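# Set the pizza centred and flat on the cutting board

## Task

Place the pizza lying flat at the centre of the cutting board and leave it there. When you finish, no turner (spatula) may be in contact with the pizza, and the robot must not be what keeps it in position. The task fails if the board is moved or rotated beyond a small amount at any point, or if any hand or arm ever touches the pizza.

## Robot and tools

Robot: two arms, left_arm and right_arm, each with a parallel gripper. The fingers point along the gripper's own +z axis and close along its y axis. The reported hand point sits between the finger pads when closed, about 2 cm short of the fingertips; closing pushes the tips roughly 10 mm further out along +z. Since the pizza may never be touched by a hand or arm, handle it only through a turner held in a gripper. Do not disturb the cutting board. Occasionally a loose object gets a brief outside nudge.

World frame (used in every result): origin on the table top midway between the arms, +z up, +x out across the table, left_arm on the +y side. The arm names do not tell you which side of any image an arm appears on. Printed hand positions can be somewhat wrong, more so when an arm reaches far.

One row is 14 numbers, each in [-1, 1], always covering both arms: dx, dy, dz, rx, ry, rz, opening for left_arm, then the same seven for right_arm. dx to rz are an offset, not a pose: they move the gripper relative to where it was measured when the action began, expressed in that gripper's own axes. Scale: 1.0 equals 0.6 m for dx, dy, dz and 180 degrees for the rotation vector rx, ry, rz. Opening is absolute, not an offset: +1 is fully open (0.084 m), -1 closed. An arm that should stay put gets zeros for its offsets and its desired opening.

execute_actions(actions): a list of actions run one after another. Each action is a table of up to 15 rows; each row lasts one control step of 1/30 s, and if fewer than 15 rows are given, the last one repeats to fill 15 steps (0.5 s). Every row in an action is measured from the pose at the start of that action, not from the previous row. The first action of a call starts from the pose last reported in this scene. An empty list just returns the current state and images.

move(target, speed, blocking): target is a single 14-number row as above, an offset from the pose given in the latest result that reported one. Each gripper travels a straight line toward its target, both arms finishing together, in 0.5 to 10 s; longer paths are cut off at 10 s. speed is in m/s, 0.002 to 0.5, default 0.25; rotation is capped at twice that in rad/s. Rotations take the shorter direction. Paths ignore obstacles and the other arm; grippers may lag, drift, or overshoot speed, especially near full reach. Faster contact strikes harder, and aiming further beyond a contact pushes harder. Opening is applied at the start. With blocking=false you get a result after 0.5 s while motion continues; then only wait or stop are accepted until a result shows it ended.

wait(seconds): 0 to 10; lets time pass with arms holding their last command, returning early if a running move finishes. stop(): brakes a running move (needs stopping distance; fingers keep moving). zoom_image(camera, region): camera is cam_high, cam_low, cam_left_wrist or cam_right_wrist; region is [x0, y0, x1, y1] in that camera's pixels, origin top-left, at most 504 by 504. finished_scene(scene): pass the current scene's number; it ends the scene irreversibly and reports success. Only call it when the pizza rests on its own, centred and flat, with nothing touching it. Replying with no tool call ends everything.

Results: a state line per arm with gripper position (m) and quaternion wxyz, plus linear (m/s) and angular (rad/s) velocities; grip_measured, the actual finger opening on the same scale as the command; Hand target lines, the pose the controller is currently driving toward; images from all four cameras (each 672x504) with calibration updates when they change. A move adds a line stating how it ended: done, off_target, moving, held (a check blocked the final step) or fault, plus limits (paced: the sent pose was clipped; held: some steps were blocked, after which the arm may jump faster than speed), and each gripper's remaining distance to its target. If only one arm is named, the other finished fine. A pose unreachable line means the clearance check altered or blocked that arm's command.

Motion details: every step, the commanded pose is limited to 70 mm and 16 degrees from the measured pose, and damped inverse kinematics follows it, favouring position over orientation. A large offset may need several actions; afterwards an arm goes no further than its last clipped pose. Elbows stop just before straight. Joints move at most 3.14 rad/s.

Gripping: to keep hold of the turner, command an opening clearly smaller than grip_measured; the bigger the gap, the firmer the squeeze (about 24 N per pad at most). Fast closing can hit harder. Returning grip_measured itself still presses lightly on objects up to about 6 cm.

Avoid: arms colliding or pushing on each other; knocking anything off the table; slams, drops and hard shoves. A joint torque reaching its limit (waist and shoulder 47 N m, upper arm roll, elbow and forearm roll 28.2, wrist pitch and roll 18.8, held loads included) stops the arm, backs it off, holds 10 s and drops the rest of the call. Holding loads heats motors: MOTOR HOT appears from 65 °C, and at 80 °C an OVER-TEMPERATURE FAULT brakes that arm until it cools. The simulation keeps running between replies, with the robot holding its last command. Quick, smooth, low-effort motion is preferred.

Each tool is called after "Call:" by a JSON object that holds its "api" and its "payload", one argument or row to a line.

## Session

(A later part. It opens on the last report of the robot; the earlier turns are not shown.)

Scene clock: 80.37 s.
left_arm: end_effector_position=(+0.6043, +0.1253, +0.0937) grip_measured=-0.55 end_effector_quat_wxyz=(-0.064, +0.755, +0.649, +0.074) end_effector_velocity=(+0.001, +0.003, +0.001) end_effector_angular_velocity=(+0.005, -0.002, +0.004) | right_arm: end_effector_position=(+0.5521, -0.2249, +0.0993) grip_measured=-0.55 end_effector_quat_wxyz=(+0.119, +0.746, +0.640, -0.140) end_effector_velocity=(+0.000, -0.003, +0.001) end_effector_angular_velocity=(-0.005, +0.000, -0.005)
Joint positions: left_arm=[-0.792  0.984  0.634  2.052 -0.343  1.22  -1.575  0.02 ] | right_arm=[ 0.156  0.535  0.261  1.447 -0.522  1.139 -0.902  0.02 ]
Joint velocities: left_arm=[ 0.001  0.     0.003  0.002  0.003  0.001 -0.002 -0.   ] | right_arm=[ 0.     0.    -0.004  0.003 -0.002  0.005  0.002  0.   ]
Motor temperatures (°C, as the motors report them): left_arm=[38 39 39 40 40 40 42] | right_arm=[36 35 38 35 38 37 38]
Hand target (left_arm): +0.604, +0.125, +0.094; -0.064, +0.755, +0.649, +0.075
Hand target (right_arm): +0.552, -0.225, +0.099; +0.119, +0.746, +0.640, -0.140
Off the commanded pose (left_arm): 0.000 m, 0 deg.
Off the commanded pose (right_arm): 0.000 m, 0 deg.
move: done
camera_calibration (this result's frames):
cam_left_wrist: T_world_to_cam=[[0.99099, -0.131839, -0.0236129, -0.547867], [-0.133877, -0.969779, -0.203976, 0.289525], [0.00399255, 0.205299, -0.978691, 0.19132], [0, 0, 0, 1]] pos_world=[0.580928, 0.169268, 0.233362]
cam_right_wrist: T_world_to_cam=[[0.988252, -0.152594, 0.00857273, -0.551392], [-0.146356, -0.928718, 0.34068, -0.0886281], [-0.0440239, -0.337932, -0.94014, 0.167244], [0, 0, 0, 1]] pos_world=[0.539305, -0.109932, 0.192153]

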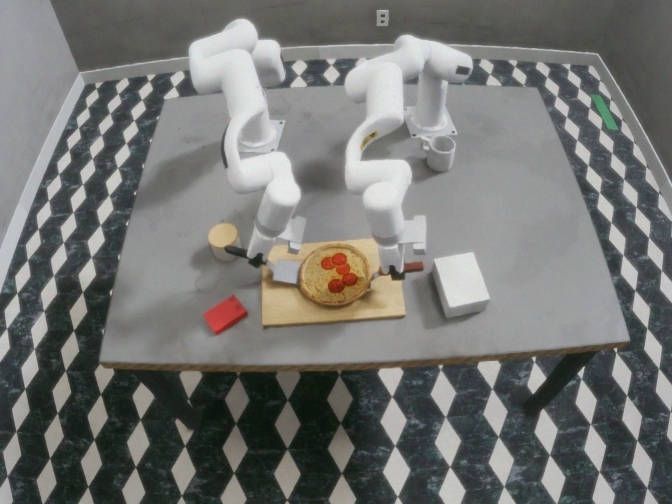

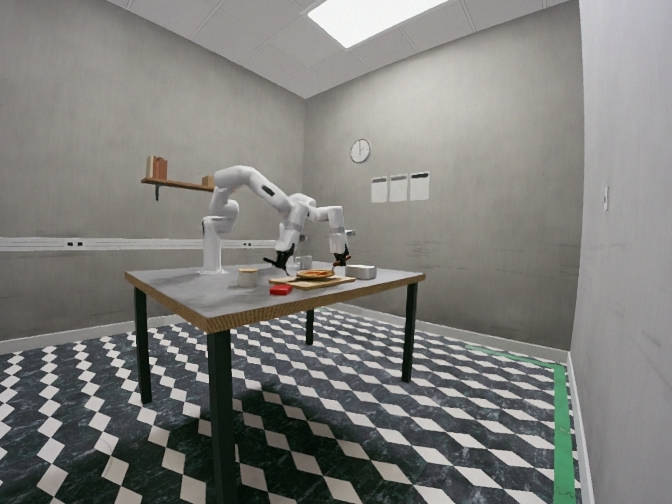

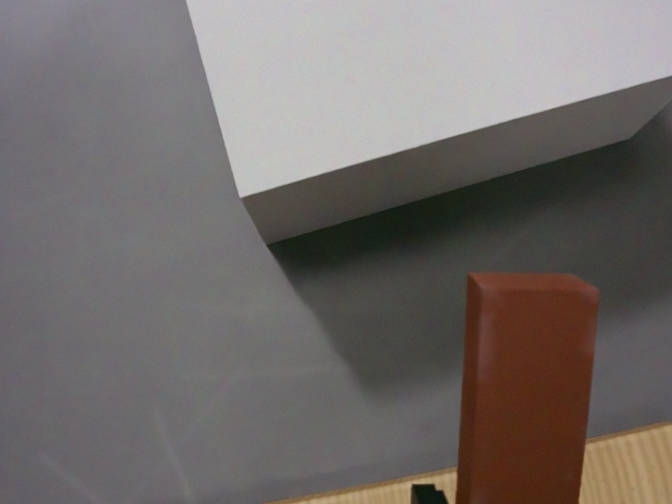

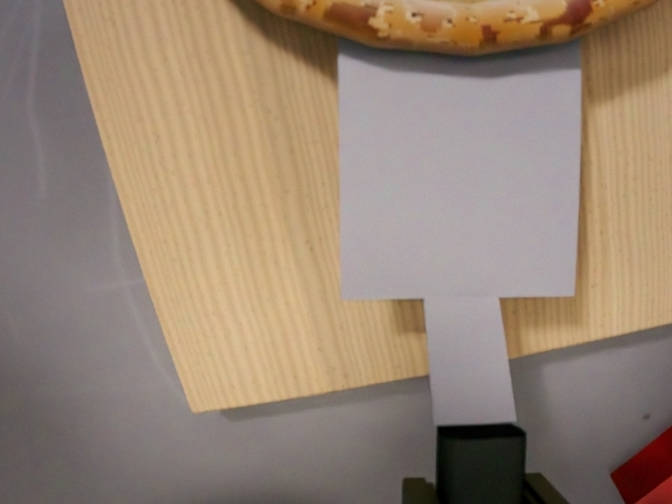

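Call:
{"api": "move", "payload": {
  "target": [-0.018,0.01,-0.0036,0,0.011,0,-1,-0.012,0.01,0.0153,0,0,0,-1],
  "speed": 0.025
}}

Call:
{"api": "move", "payload": {
  "target": [0,0,0,0,0,0,-1,-0.085,0,0.033,0,0,0,-1],
  "speed": 0.035
}}

Call:
{"api": "zoom_image", "payload": {
  "camera": "cam_high",
  "region": [200, 210, 500, 340]
}}

Scene clock: 92.80 s.
left_arm: end_effector_position=(+0.6086, +0.1135, +0.0937) grip_measured=-0.55 end_effector_quat_wxyz=(-0.075, +0.753, +0.648, +0.087) end_effector_velocity=(+0.001, +0.003, +0.001) end_effector_angular_velocity=(+0.003, -0.001, +0.008) | right_arm: end_effector_position=(+0.5565, -0.2357, +0.0933) grip_measured=-0.55 end_effector_quat_wxyz=(+0.119, +0.746, +0.640, -0.140) end_effector_velocity=(+0.000, +0.003, +0.000) end_effector_angular_velocity=(+0.002, -0.001, +0.005)
Joint positions: left_arm=[-0.792  1.033  0.639  2.143 -0.325  1.265 -1.615  0.02 ] | right_arm=[ 0.143  0.549  0.252  1.451 -0.529  1.123 -0.915  0.02 ]
Joint velocities: left_arm=[ 0.006  0.003  0.002  0.009  0.     0.006 -0.003  0.   ] | right_arm=[ 0.002 -0.     0.003  0.     0.    -0.001 -0.001 -0.   ]
Motor temperatures (°C, as the motors report them): left_arm=[38 40 40 41 40 40 42] | right_arm=[36 36 38 36 38 37 38]
Hand target (left_arm): +0.609, +0.114, +0.094; -0.075, +0.753, +0.648, +0.087
Hand target (right_arm): +0.557, -0.236, +0.093; +0.119, +0.746, +0.640, -0.140
Off the commanded pose (left_arm): 0.000 m, 0 deg.
Off the commanded pose (right_arm): 0.000 m, 0 deg.
move: done
camera_calibration (this result's frames):
cam_left_wrist: T_world_to_cam=[[0.991122, -0.130971, -0.0228697, -0.553856], [-0.13264, -0.962257, -0.237628, 0.280274], [0.00911587, 0.238552, -0.971087, 0.186098], [0, 0, 0, 1]] pos_world=[0.584418, 0.152763, 0.234652]
cam_right_wrist: T_world_to_cam=[[0.988238, -0.152684, 0.0085899, -0.557333], [-0.146449, -0.928718, 0.34064, -0.0959362], [-0.0440327, -0.337891, -0.940155, 0.158224], [0, 0, 0, 1]] pos_world=[0.543695, -0.120731, 0.186223]

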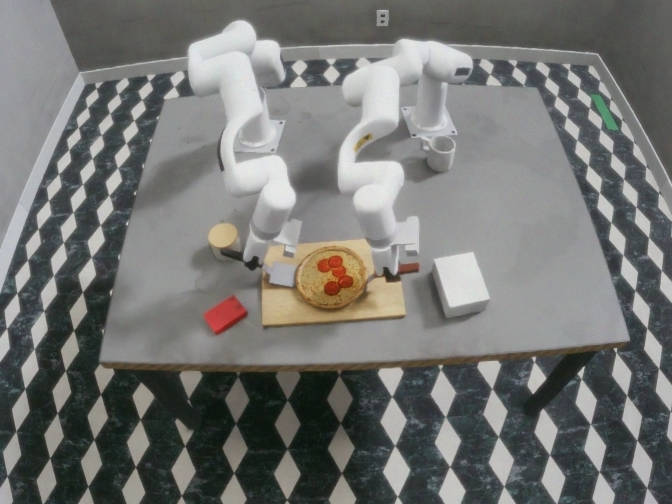

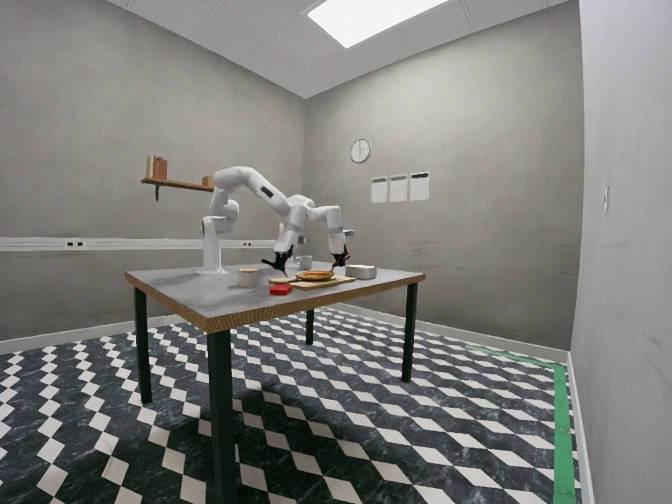

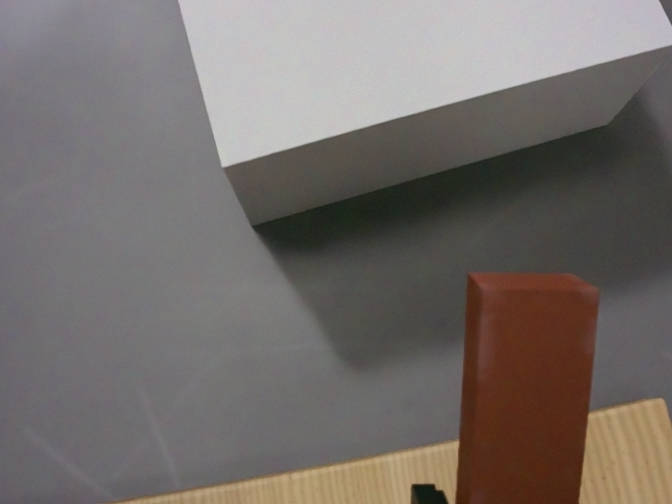

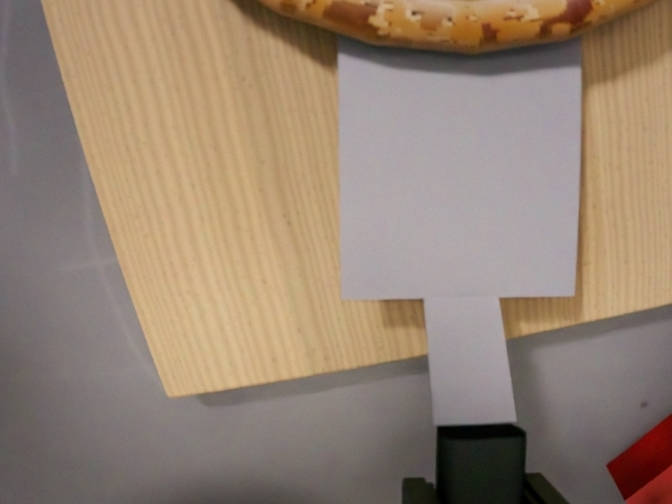

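Scene clock: 94.63 s.
left_arm: end_effector_position=(+0.6086, +0.1136, +0.0937) grip_measured=-0.55 end_effector_quat_wxyz=(-0.075, +0.753, +0.648, +0.087) end_effector_velocity=(+0.000, +0.002, +0.000) end_effector_angular_velocity=(+0.003, -0.000, +0.003) | right_arm: end_effector_position=(+0.5480, -0.2896, +0.0931) grip_measured=-0.55 end_effector_quat_wxyz=(+0.119, +0.746, +0.640, -0.140) end_effector_velocity=(-0.000, +0.002, +0.000) end_effector_angular_velocity=(+0.001, +0.001, +0.005)
Joint positions: left_arm=[-0.792  1.033  0.639  2.142 -0.325  1.265 -1.615  0.02 ] | right_arm=[ 0.061  0.493  0.227  1.361 -0.537  1.055 -0.988  0.02 ]
Joint velocities: left_arm=[ 0.001  0.     0.002 -0.001  0.001  0.     0.    -0.   ] | right_arm=[ 0.001 -0.001  0.002 -0.001 -0.    -0.    -0.001 -0.   ]
Motor temperatures (°C, as the motors report them): left_arm=[38 40 40 41 40 40 42] | right_arm=[36 36 38 36 38 37 38]
Hand target (left_arm): +0.609, +0.114, +0.094; -0.075, +0.753, +0.648, +0.087
Hand target (right_arm): +0.548, -0.290, +0.093; +0.118, +0.746, +0.640, -0.140
Off the commanded pose (left_arm): 0.000 m, 0 deg.
Off the commanded pose (right_arm): 0.000 m, 0 deg.
move: done
camera_calibration (this result's frames):
cam_left_wrist: T_world_to_cam=[[0.991137, -0.130861, -0.0228834, -0.553879], [-0.132535, -0.962234, -0.237783, 0.280332], [0.00909731, 0.238709, -0.971049, 0.186064], [0, 0, 0, 1]] pos_world=[0.58443, 0.152849, 0.234661]
cam_right_wrist: T_world_to_cam=[[0.988235, -0.15271, 0.00838213, -0.557147], [-0.1464, -0.928695, 0.340723, -0.147232], [-0.0442476, -0.337942, -0.940126, 0.139488], [0, 0, 0, 1]] pos_world=[0.53521, -0.174677, 0.185972]

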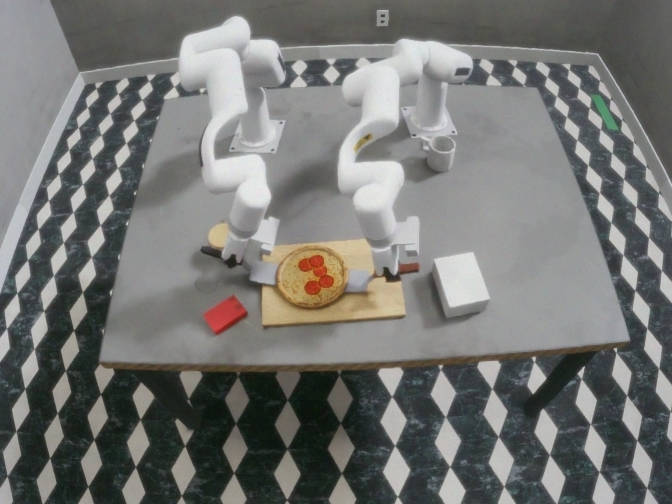

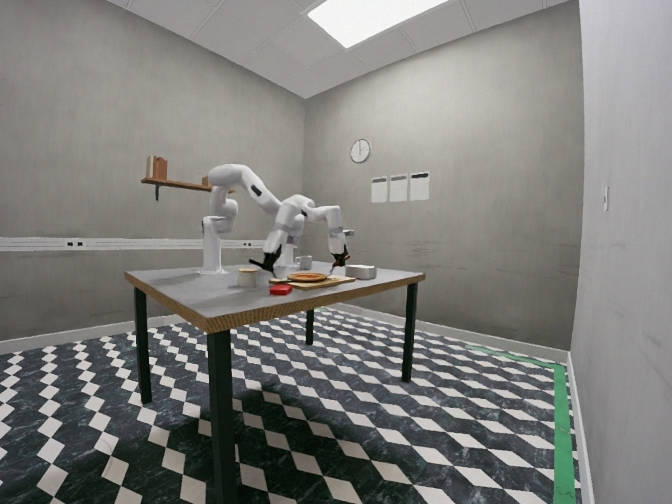

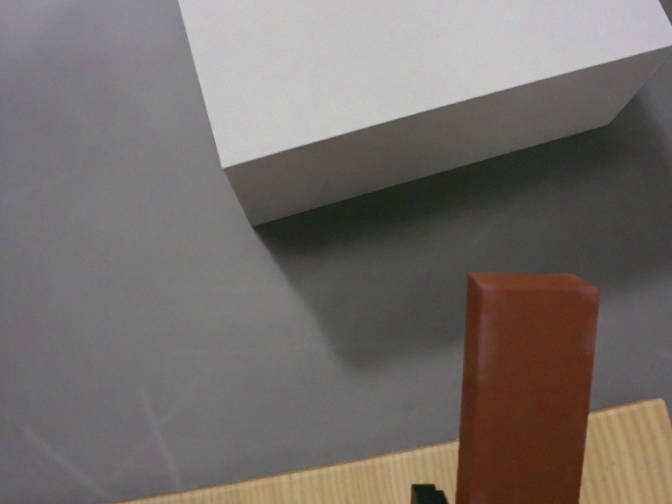

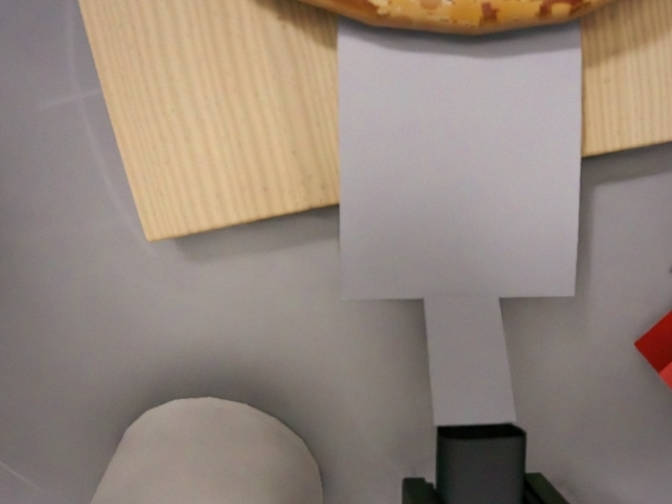

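Region (200, 210, 500, 340) of cam_high's 672x504 image, scaled by 1.680, with more detail than that image has; it fills the top 218 rows of this view, and the rest is white.

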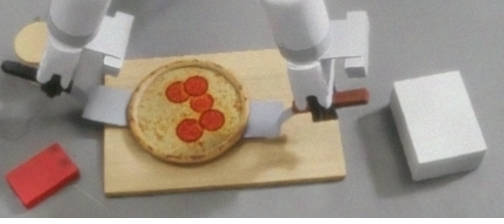

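It follows the right. Carry back 5 cm, then withdraw left.

Call:
{"api": "move", "payload": {
  "target": [0.08,0,0.0188,0,0,0,-1,0.0765,0,-0.0297,0,0,0,-1],
  "speed": 0.04
}}

Call:
{"api": "move", "payload": {
  "target": [0.1,0,0.0235,0,0,0,-1,0,0,0,0,0,0,-1],
  "speed": 0.035
}}

Call:
{"api": "zoom_image", "payload": {
  "camera": "cam_high",
  "region": [200, 210, 500, 340]
}}

Scene clock: 100.30 s.
left_arm: end_effector_position=(+0.6161, +0.1620, +0.0938) grip_measured=-0.55 end_effector_quat_wxyz=(-0.075, +0.753, +0.648, +0.087) end_effector_velocity=(-0.001, -0.006, -0.000) end_effector_angular_velocity=(-0.003, +0.000, -0.011) | right_arm: end_effector_position=(+0.5557, -0.2412, +0.0933) grip_measured=-0.55 end_effector_quat_wxyz=(+0.119, +0.746, +0.640, -0.140) end_effector_velocity=(+0.001, -0.006, +0.000) end_effector_angular_velocity=(-0.005, +0.001, -0.009)
Joint positions: left_arm=[-0.752  0.996  0.651  2.059 -0.325  1.212 -1.536  0.02 ] | right_arm=[ 0.135  0.543  0.25   1.441 -0.53   1.116 -0.922  0.02 ]
Joint velocities: left_arm=[-0.005 -0.    -0.005  0.001  0.001 -0.001  0.002  0.   ] | right_arm=[-0.004  0.001 -0.006  0.003 -0.001  0.003 -0.001  0.   ]
Motor temperatures (°C, as the motors report them): left_arm=[38 40 40 41 40 40 42] | right_arm=[36 36 38 36 38 37 38]
Hand target (left_arm): +0.616, +0.162, +0.094; -0.075, +0.753, +0.648, +0.087
Hand target (right_arm): +0.556, -0.241, +0.093; +0.119, +0.746, +0.640, -0.140
Off the commanded pose (left_arm): 0.000 m, 0 deg.
Off the commanded pose (right_arm): 0.000 m, 0 deg.
move: done
camera_calibration (this result's frames):
cam_left_wrist: T_world_to_cam=[[0.991105, -0.131113, -0.0227985, -0.554907], [-0.132763, -0.962302, -0.237378, 0.328017], [0.00918443, 0.238294, -0.97115, 0.174509], [0, 0, 0, 1]] pos_world=[0.591917, 0.201311, 0.234687]
cam_right_wrist: T_world_to_cam=[[0.988213, -0.152844, 0.00860048, -0.557369], [-0.146596, -0.928645, 0.340776, -0.10111], [-0.0440986, -0.33802, -0.940105, 0.15631], [0, 0, 0, 1]] pos_world=[0.54287, -0.12625, 0.186197]

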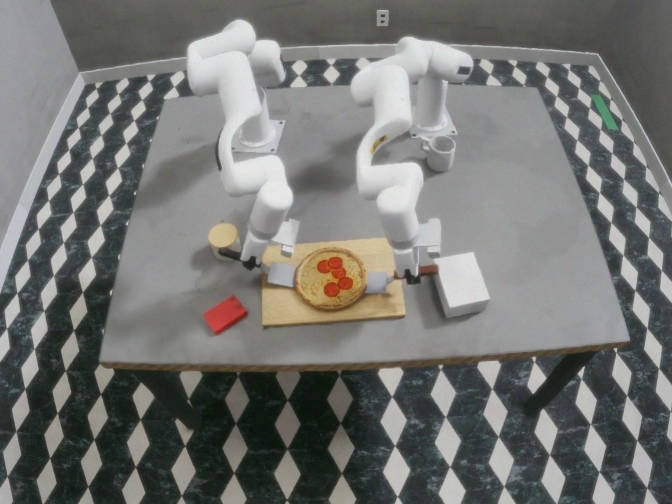

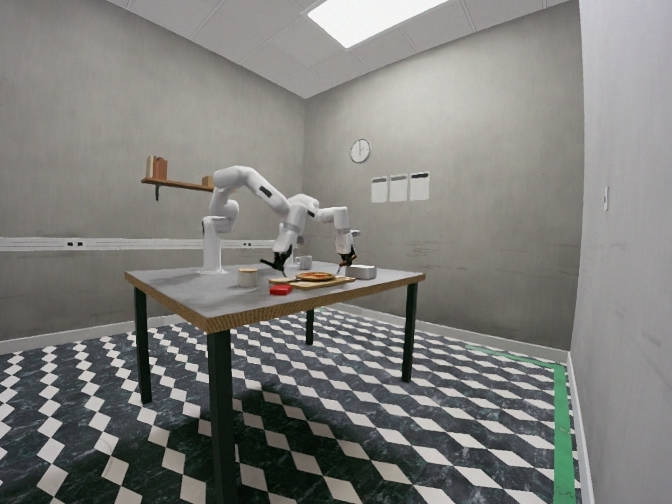

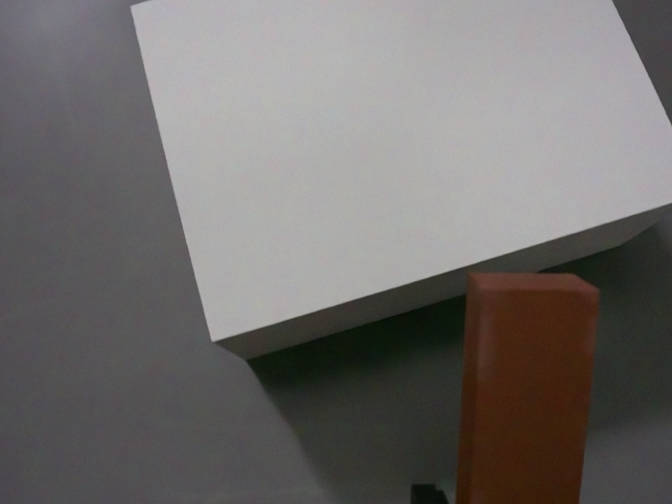

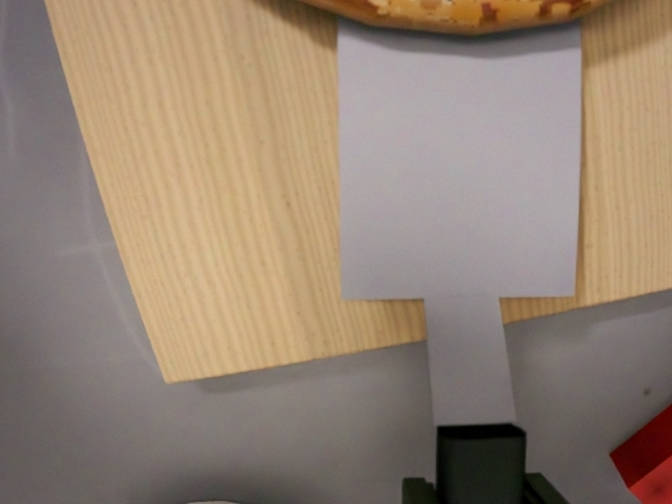

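Scene clock: 102.33 s.
left_arm: end_effector_position=(+0.6255, +0.2226, +0.0939) grip_measured=-0.55 end_effector_quat_wxyz=(-0.075, +0.753, +0.648, +0.087) end_effector_velocity=(-0.000, -0.007, -0.001) end_effector_angular_velocity=(-0.006, +0.000, -0.010) | right_arm: end_effector_position=(+0.5557, -0.2413, +0.0933) grip_measured=-0.55 end_effector_quat_wxyz=(+0.119, +0.746, +0.640, -0.140) end_effector_velocity=(-0.000, +0.000, -0.000) end_effector_angular_velocity=(+0.000, -0.001, +0.001)
Joint positions: left_arm=[-0.681  0.975  0.659  2.008 -0.328  1.167 -1.441  0.02 ] | right_arm=[ 0.135  0.543  0.25   1.441 -0.53   1.116 -0.922  0.02 ]
Joint velocities: left_arm=[-0.004  0.    -0.007  0.003 -0.001 -0.001  0.001  0.   ] | right_arm=[ 0.    -0.    -0.    -0.001 -0.    -0.002 -0.     0.   ]
Motor temperatures (°C, as the motors report them): left_arm=[38 40 40 41 40 40 42] | right_arm=[36 36 38 36 38 37 38]
Hand target (left_arm): +0.625, +0.223, +0.094; -0.075, +0.753, +0.648, +0.087
Hand target (right_arm): +0.556, -0.241, +0.093; +0.119, +0.746, +0.640, -0.140
Off the commanded pose (left_arm): 0.000 m, 0 deg.
Off the commanded pose (right_arm): 0.000 m, 0 deg.
move: done
camera_calibration (this result's frames):
cam_left_wrist: T_world_to_cam=[[0.991084, -0.131311, -0.0225768, -0.556269], [-0.132907, -0.962388, -0.236949, 0.387678], [0.00938642, 0.237837, -0.97126, 0.160065], [0, 0, 0, 1]] pos_world=[0.601332, 0.261983, 0.234766]
cam_right_wrist: T_world_to_cam=[[0.988203, -0.15291, 0.00861126, -0.557391], [-0.146661, -0.928619, 0.340818, -0.101118], [-0.0441181, -0.33806, -0.94009, 0.1563], [0, 0, 0, 1]] pos_world=[0.542881, -0.126292, 0.186199]

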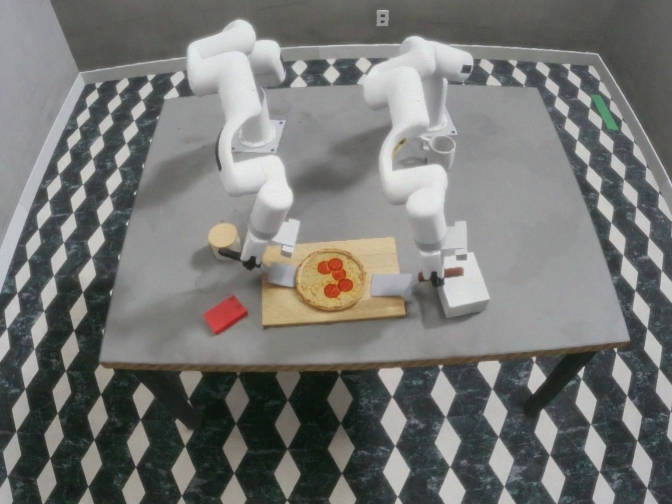

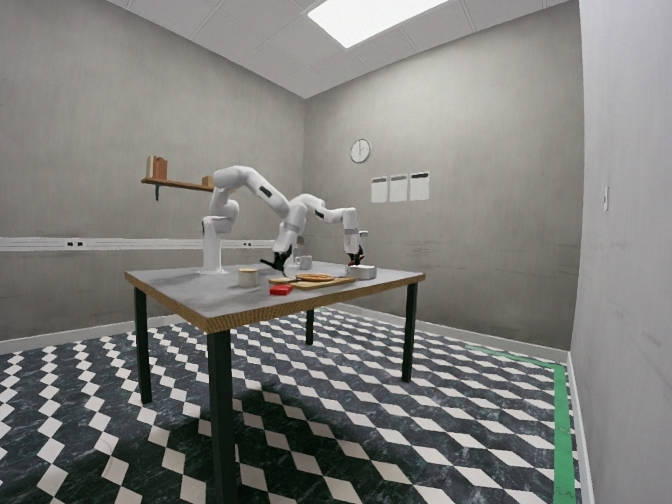

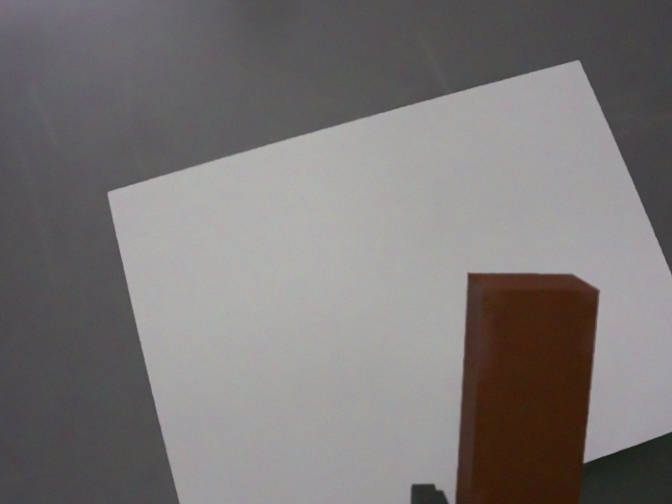

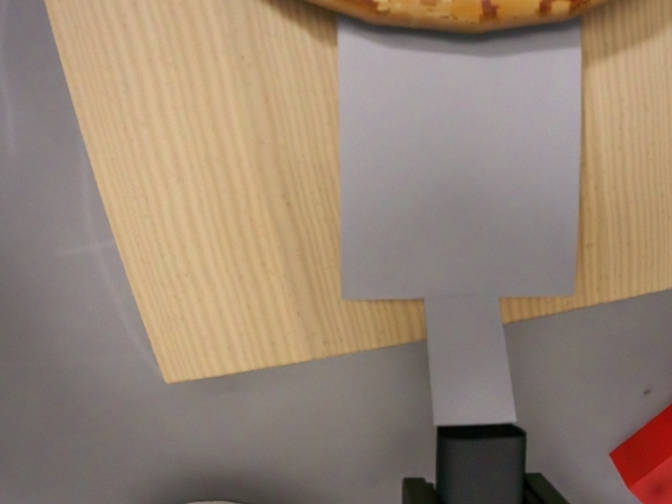

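Region (200, 210, 500, 340) of cam_high's 672x504 image, scaled by 1.680, with more detail than that image has; it fills the top 218 rows of this view, and the rest is white.

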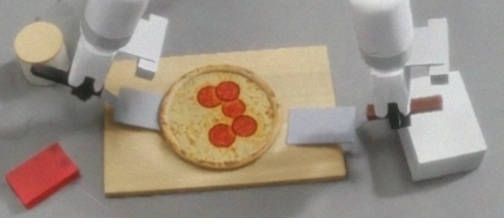

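Call:
{"api": "move", "payload": {
  "target": [0.08,0,-0.05,0,0,0,-1,-0.08,0,0.031,0,0,0,-1],
  "speed": 0.04
}}

Call:
{"api": "move", "payload": {
  "target": [0.15,0,0,0,0,0,-1,-0.17,0.04,0,0,0,0,-1],
  "speed": 0.15
}}

Scene clock: 108.33 s.
left_arm: end_effector_position=(+0.6314, +0.2618, +0.1340) grip_measured=-0.55 end_effector_quat_wxyz=(-0.075, +0.753, +0.648, +0.087) end_effector_velocity=(-0.001, -0.003, -0.003) end_effector_angular_velocity=(-0.001, +0.008, -0.005) | right_arm: end_effector_position=(+0.5477, -0.2918, +0.0931) grip_measured=-0.55 end_effector_quat_wxyz=(+0.119, +0.746, +0.640, -0.140) end_effector_velocity=(+0.000, +0.005, +0.000) end_effector_angular_velocity=(+0.004, -0.001, +0.010)
Joint positions: left_arm=[-0.62   0.934  0.676  2.052 -0.316  1.234 -1.38   0.02 ] | right_arm=[ 0.058  0.491  0.227  1.357 -0.537  1.052 -0.991  0.02 ]
Joint velocities: left_arm=[-0.002  0.004 -0.005  0.     0.001  0.003  0.001 -0.   ] | right_arm=[ 0.003 -0.001  0.005 -0.001  0.001 -0.002 -0.002 -0.   ]
Motor temperatures (°C, as the motors report them): left_arm=[38 40 40 41 40 40 42] | right_arm=[36 36 38 36 38 37 38]
Hand target (left_arm): +0.631, +0.262, +0.134; -0.075, +0.753, +0.648, +0.087
Hand target (right_arm): +0.548, -0.292, +0.093; +0.119, +0.746, +0.640, -0.140
Off the commanded pose (left_arm): 0.000 m, 0 deg.
Off the commanded pose (right_arm): 0.000 m, 0 deg.
move: done
camera_calibration (this result's frames):
cam_left_wrist: T_world_to_cam=[[0.991061, -0.131486, -0.0225842, -0.556041], [-0.133082, -0.962447, -0.23661, 0.435722], [0.00937485, 0.2375, -0.971342, 0.189747], [0, 0, 0, 1]] pos_world=[0.607278, 0.301183, 0.274847]
cam_right_wrist: T_world_to_cam=[[0.98824, -0.15268, 0.00837619, -0.55713], [-0.146369, -0.928698, 0.340729, -0.149359], [-0.0442434, -0.337948, -0.940124, 0.138747], [0, 0, 0, 1]] pos_world=[0.534856, -0.176882, 0.185997]

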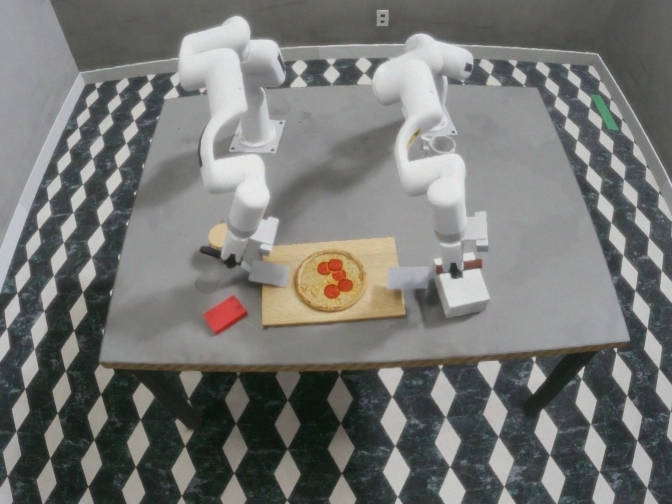

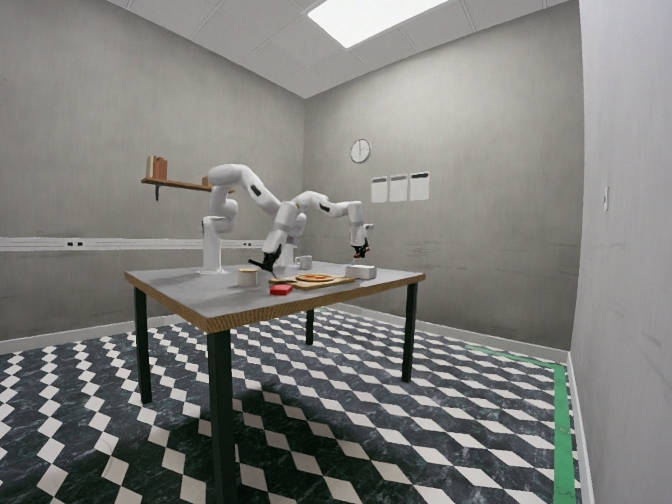

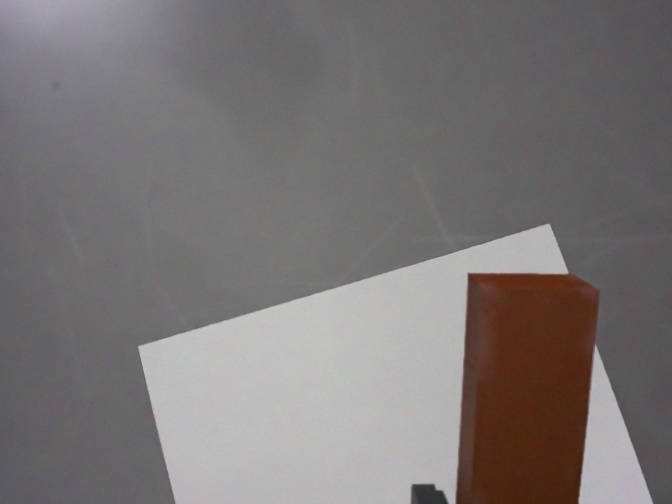

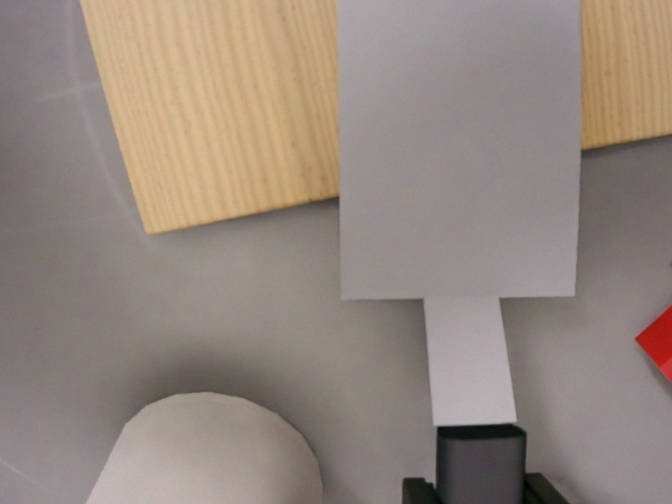

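Scene clock: 109.47 s.
left_arm: end_effector_position=(+0.6449, +0.3473, +0.1546) grip_measured=-0.55 end_effector_quat_wxyz=(-0.074, +0.754, +0.647, +0.087) end_effector_velocity=(-0.001, +0.010, +0.002) end_effector_angular_velocity=(+0.007, -0.001, +0.013) | right_arm: end_effector_position=(+0.5566, -0.3887, +0.1293) grip_measured=-0.55 end_effector_quat_wxyz=(+0.118, +0.745, +0.641, -0.140) end_effector_velocity=(-0.001, -0.009, +0.002) end_effector_angular_velocity=(-0.006, -0.002, -0.012)
Joint positions: left_arm=[-0.462  0.954  0.676  2.152 -0.327  1.276 -1.255  0.02 ] | right_arm=[-0.074  0.451  0.183  1.401 -0.517  1.059 -1.194  0.02 ]
Joint velocities: left_arm=[ 0.009 -0.001  0.006 -0.001  0.003  0.001 -0.     0.   ] | right_arm=[-0.007 -0.001 -0.008  0.003 -0.003  0.001 -0.001  0.   ]
Motor temperatures (°C, as the motors report them): left_arm=[38 40 40 41 40 40 42] | right_arm=[36 36 38 36 38 37 38]
Hand target (left_arm): +0.645, +0.348, +0.155; -0.074, +0.753, +0.648, +0.087
Hand target (right_arm): +0.557, -0.390, +0.130; +0.118, +0.746, +0.640, -0.140
Off the commanded pose (left_arm): 0.001 m, 0 deg.
Off the commanded pose (right_arm): 0.001 m, 0 deg.
move: done
camera_calibration (this result's frames):
cam_left_wrist: T_world_to_cam=[[0.990909, -0.132687, -0.0222052, -0.557247], [-0.134167, -0.962502, -0.235774, 0.52532], [0.00991153, 0.236609, -0.971554, 0.189347], [0, 0, 0, 1]] pos_world=[0.620785, 0.386881, 0.295444]
cam_right_wrist: T_world_to_cam=[[0.988392, -0.151742, 0.00745526, -0.580615], [-0.145196, -0.929036, 0.340308, -0.251094], [-0.0447127, -0.33744, -0.940284, 0.140951], [0, 0, 0, 1]] pos_world=[0.54372, -0.273816, 0.222312]

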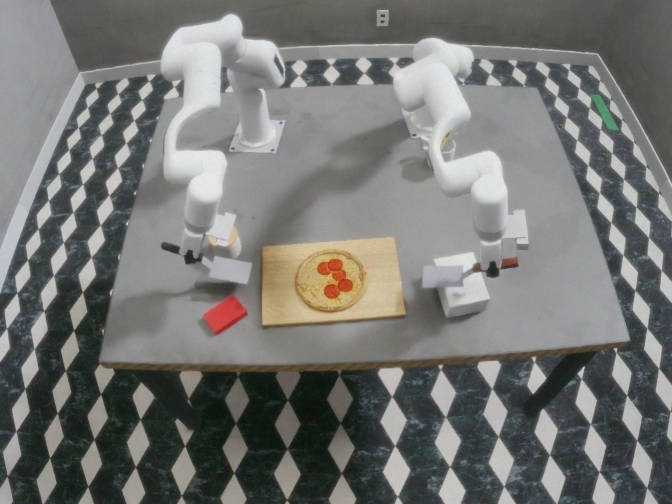

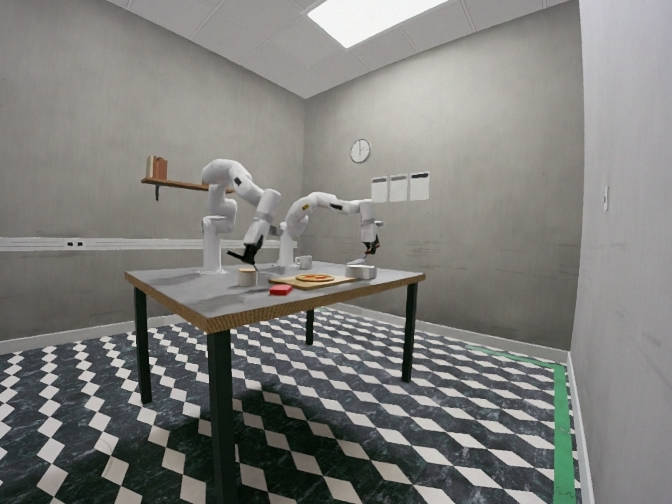

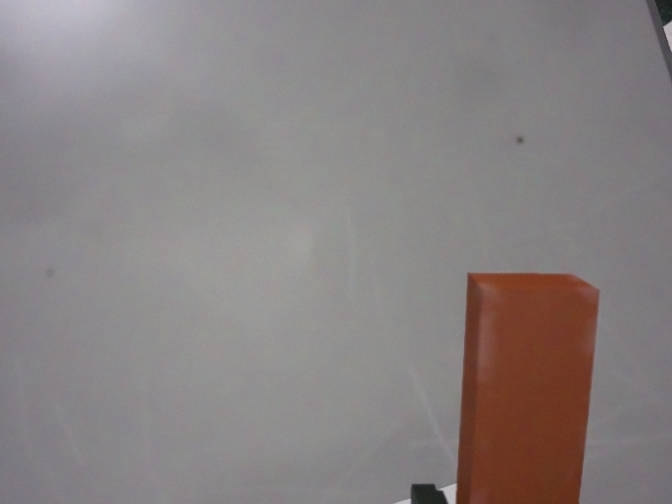

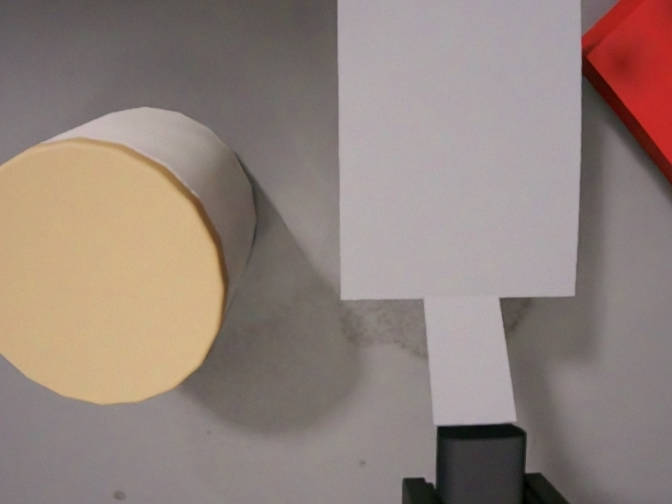

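Call:
{"api": "finished_scene", "payload": {
  "scene": 2
}}

The scene is finished: the task was done.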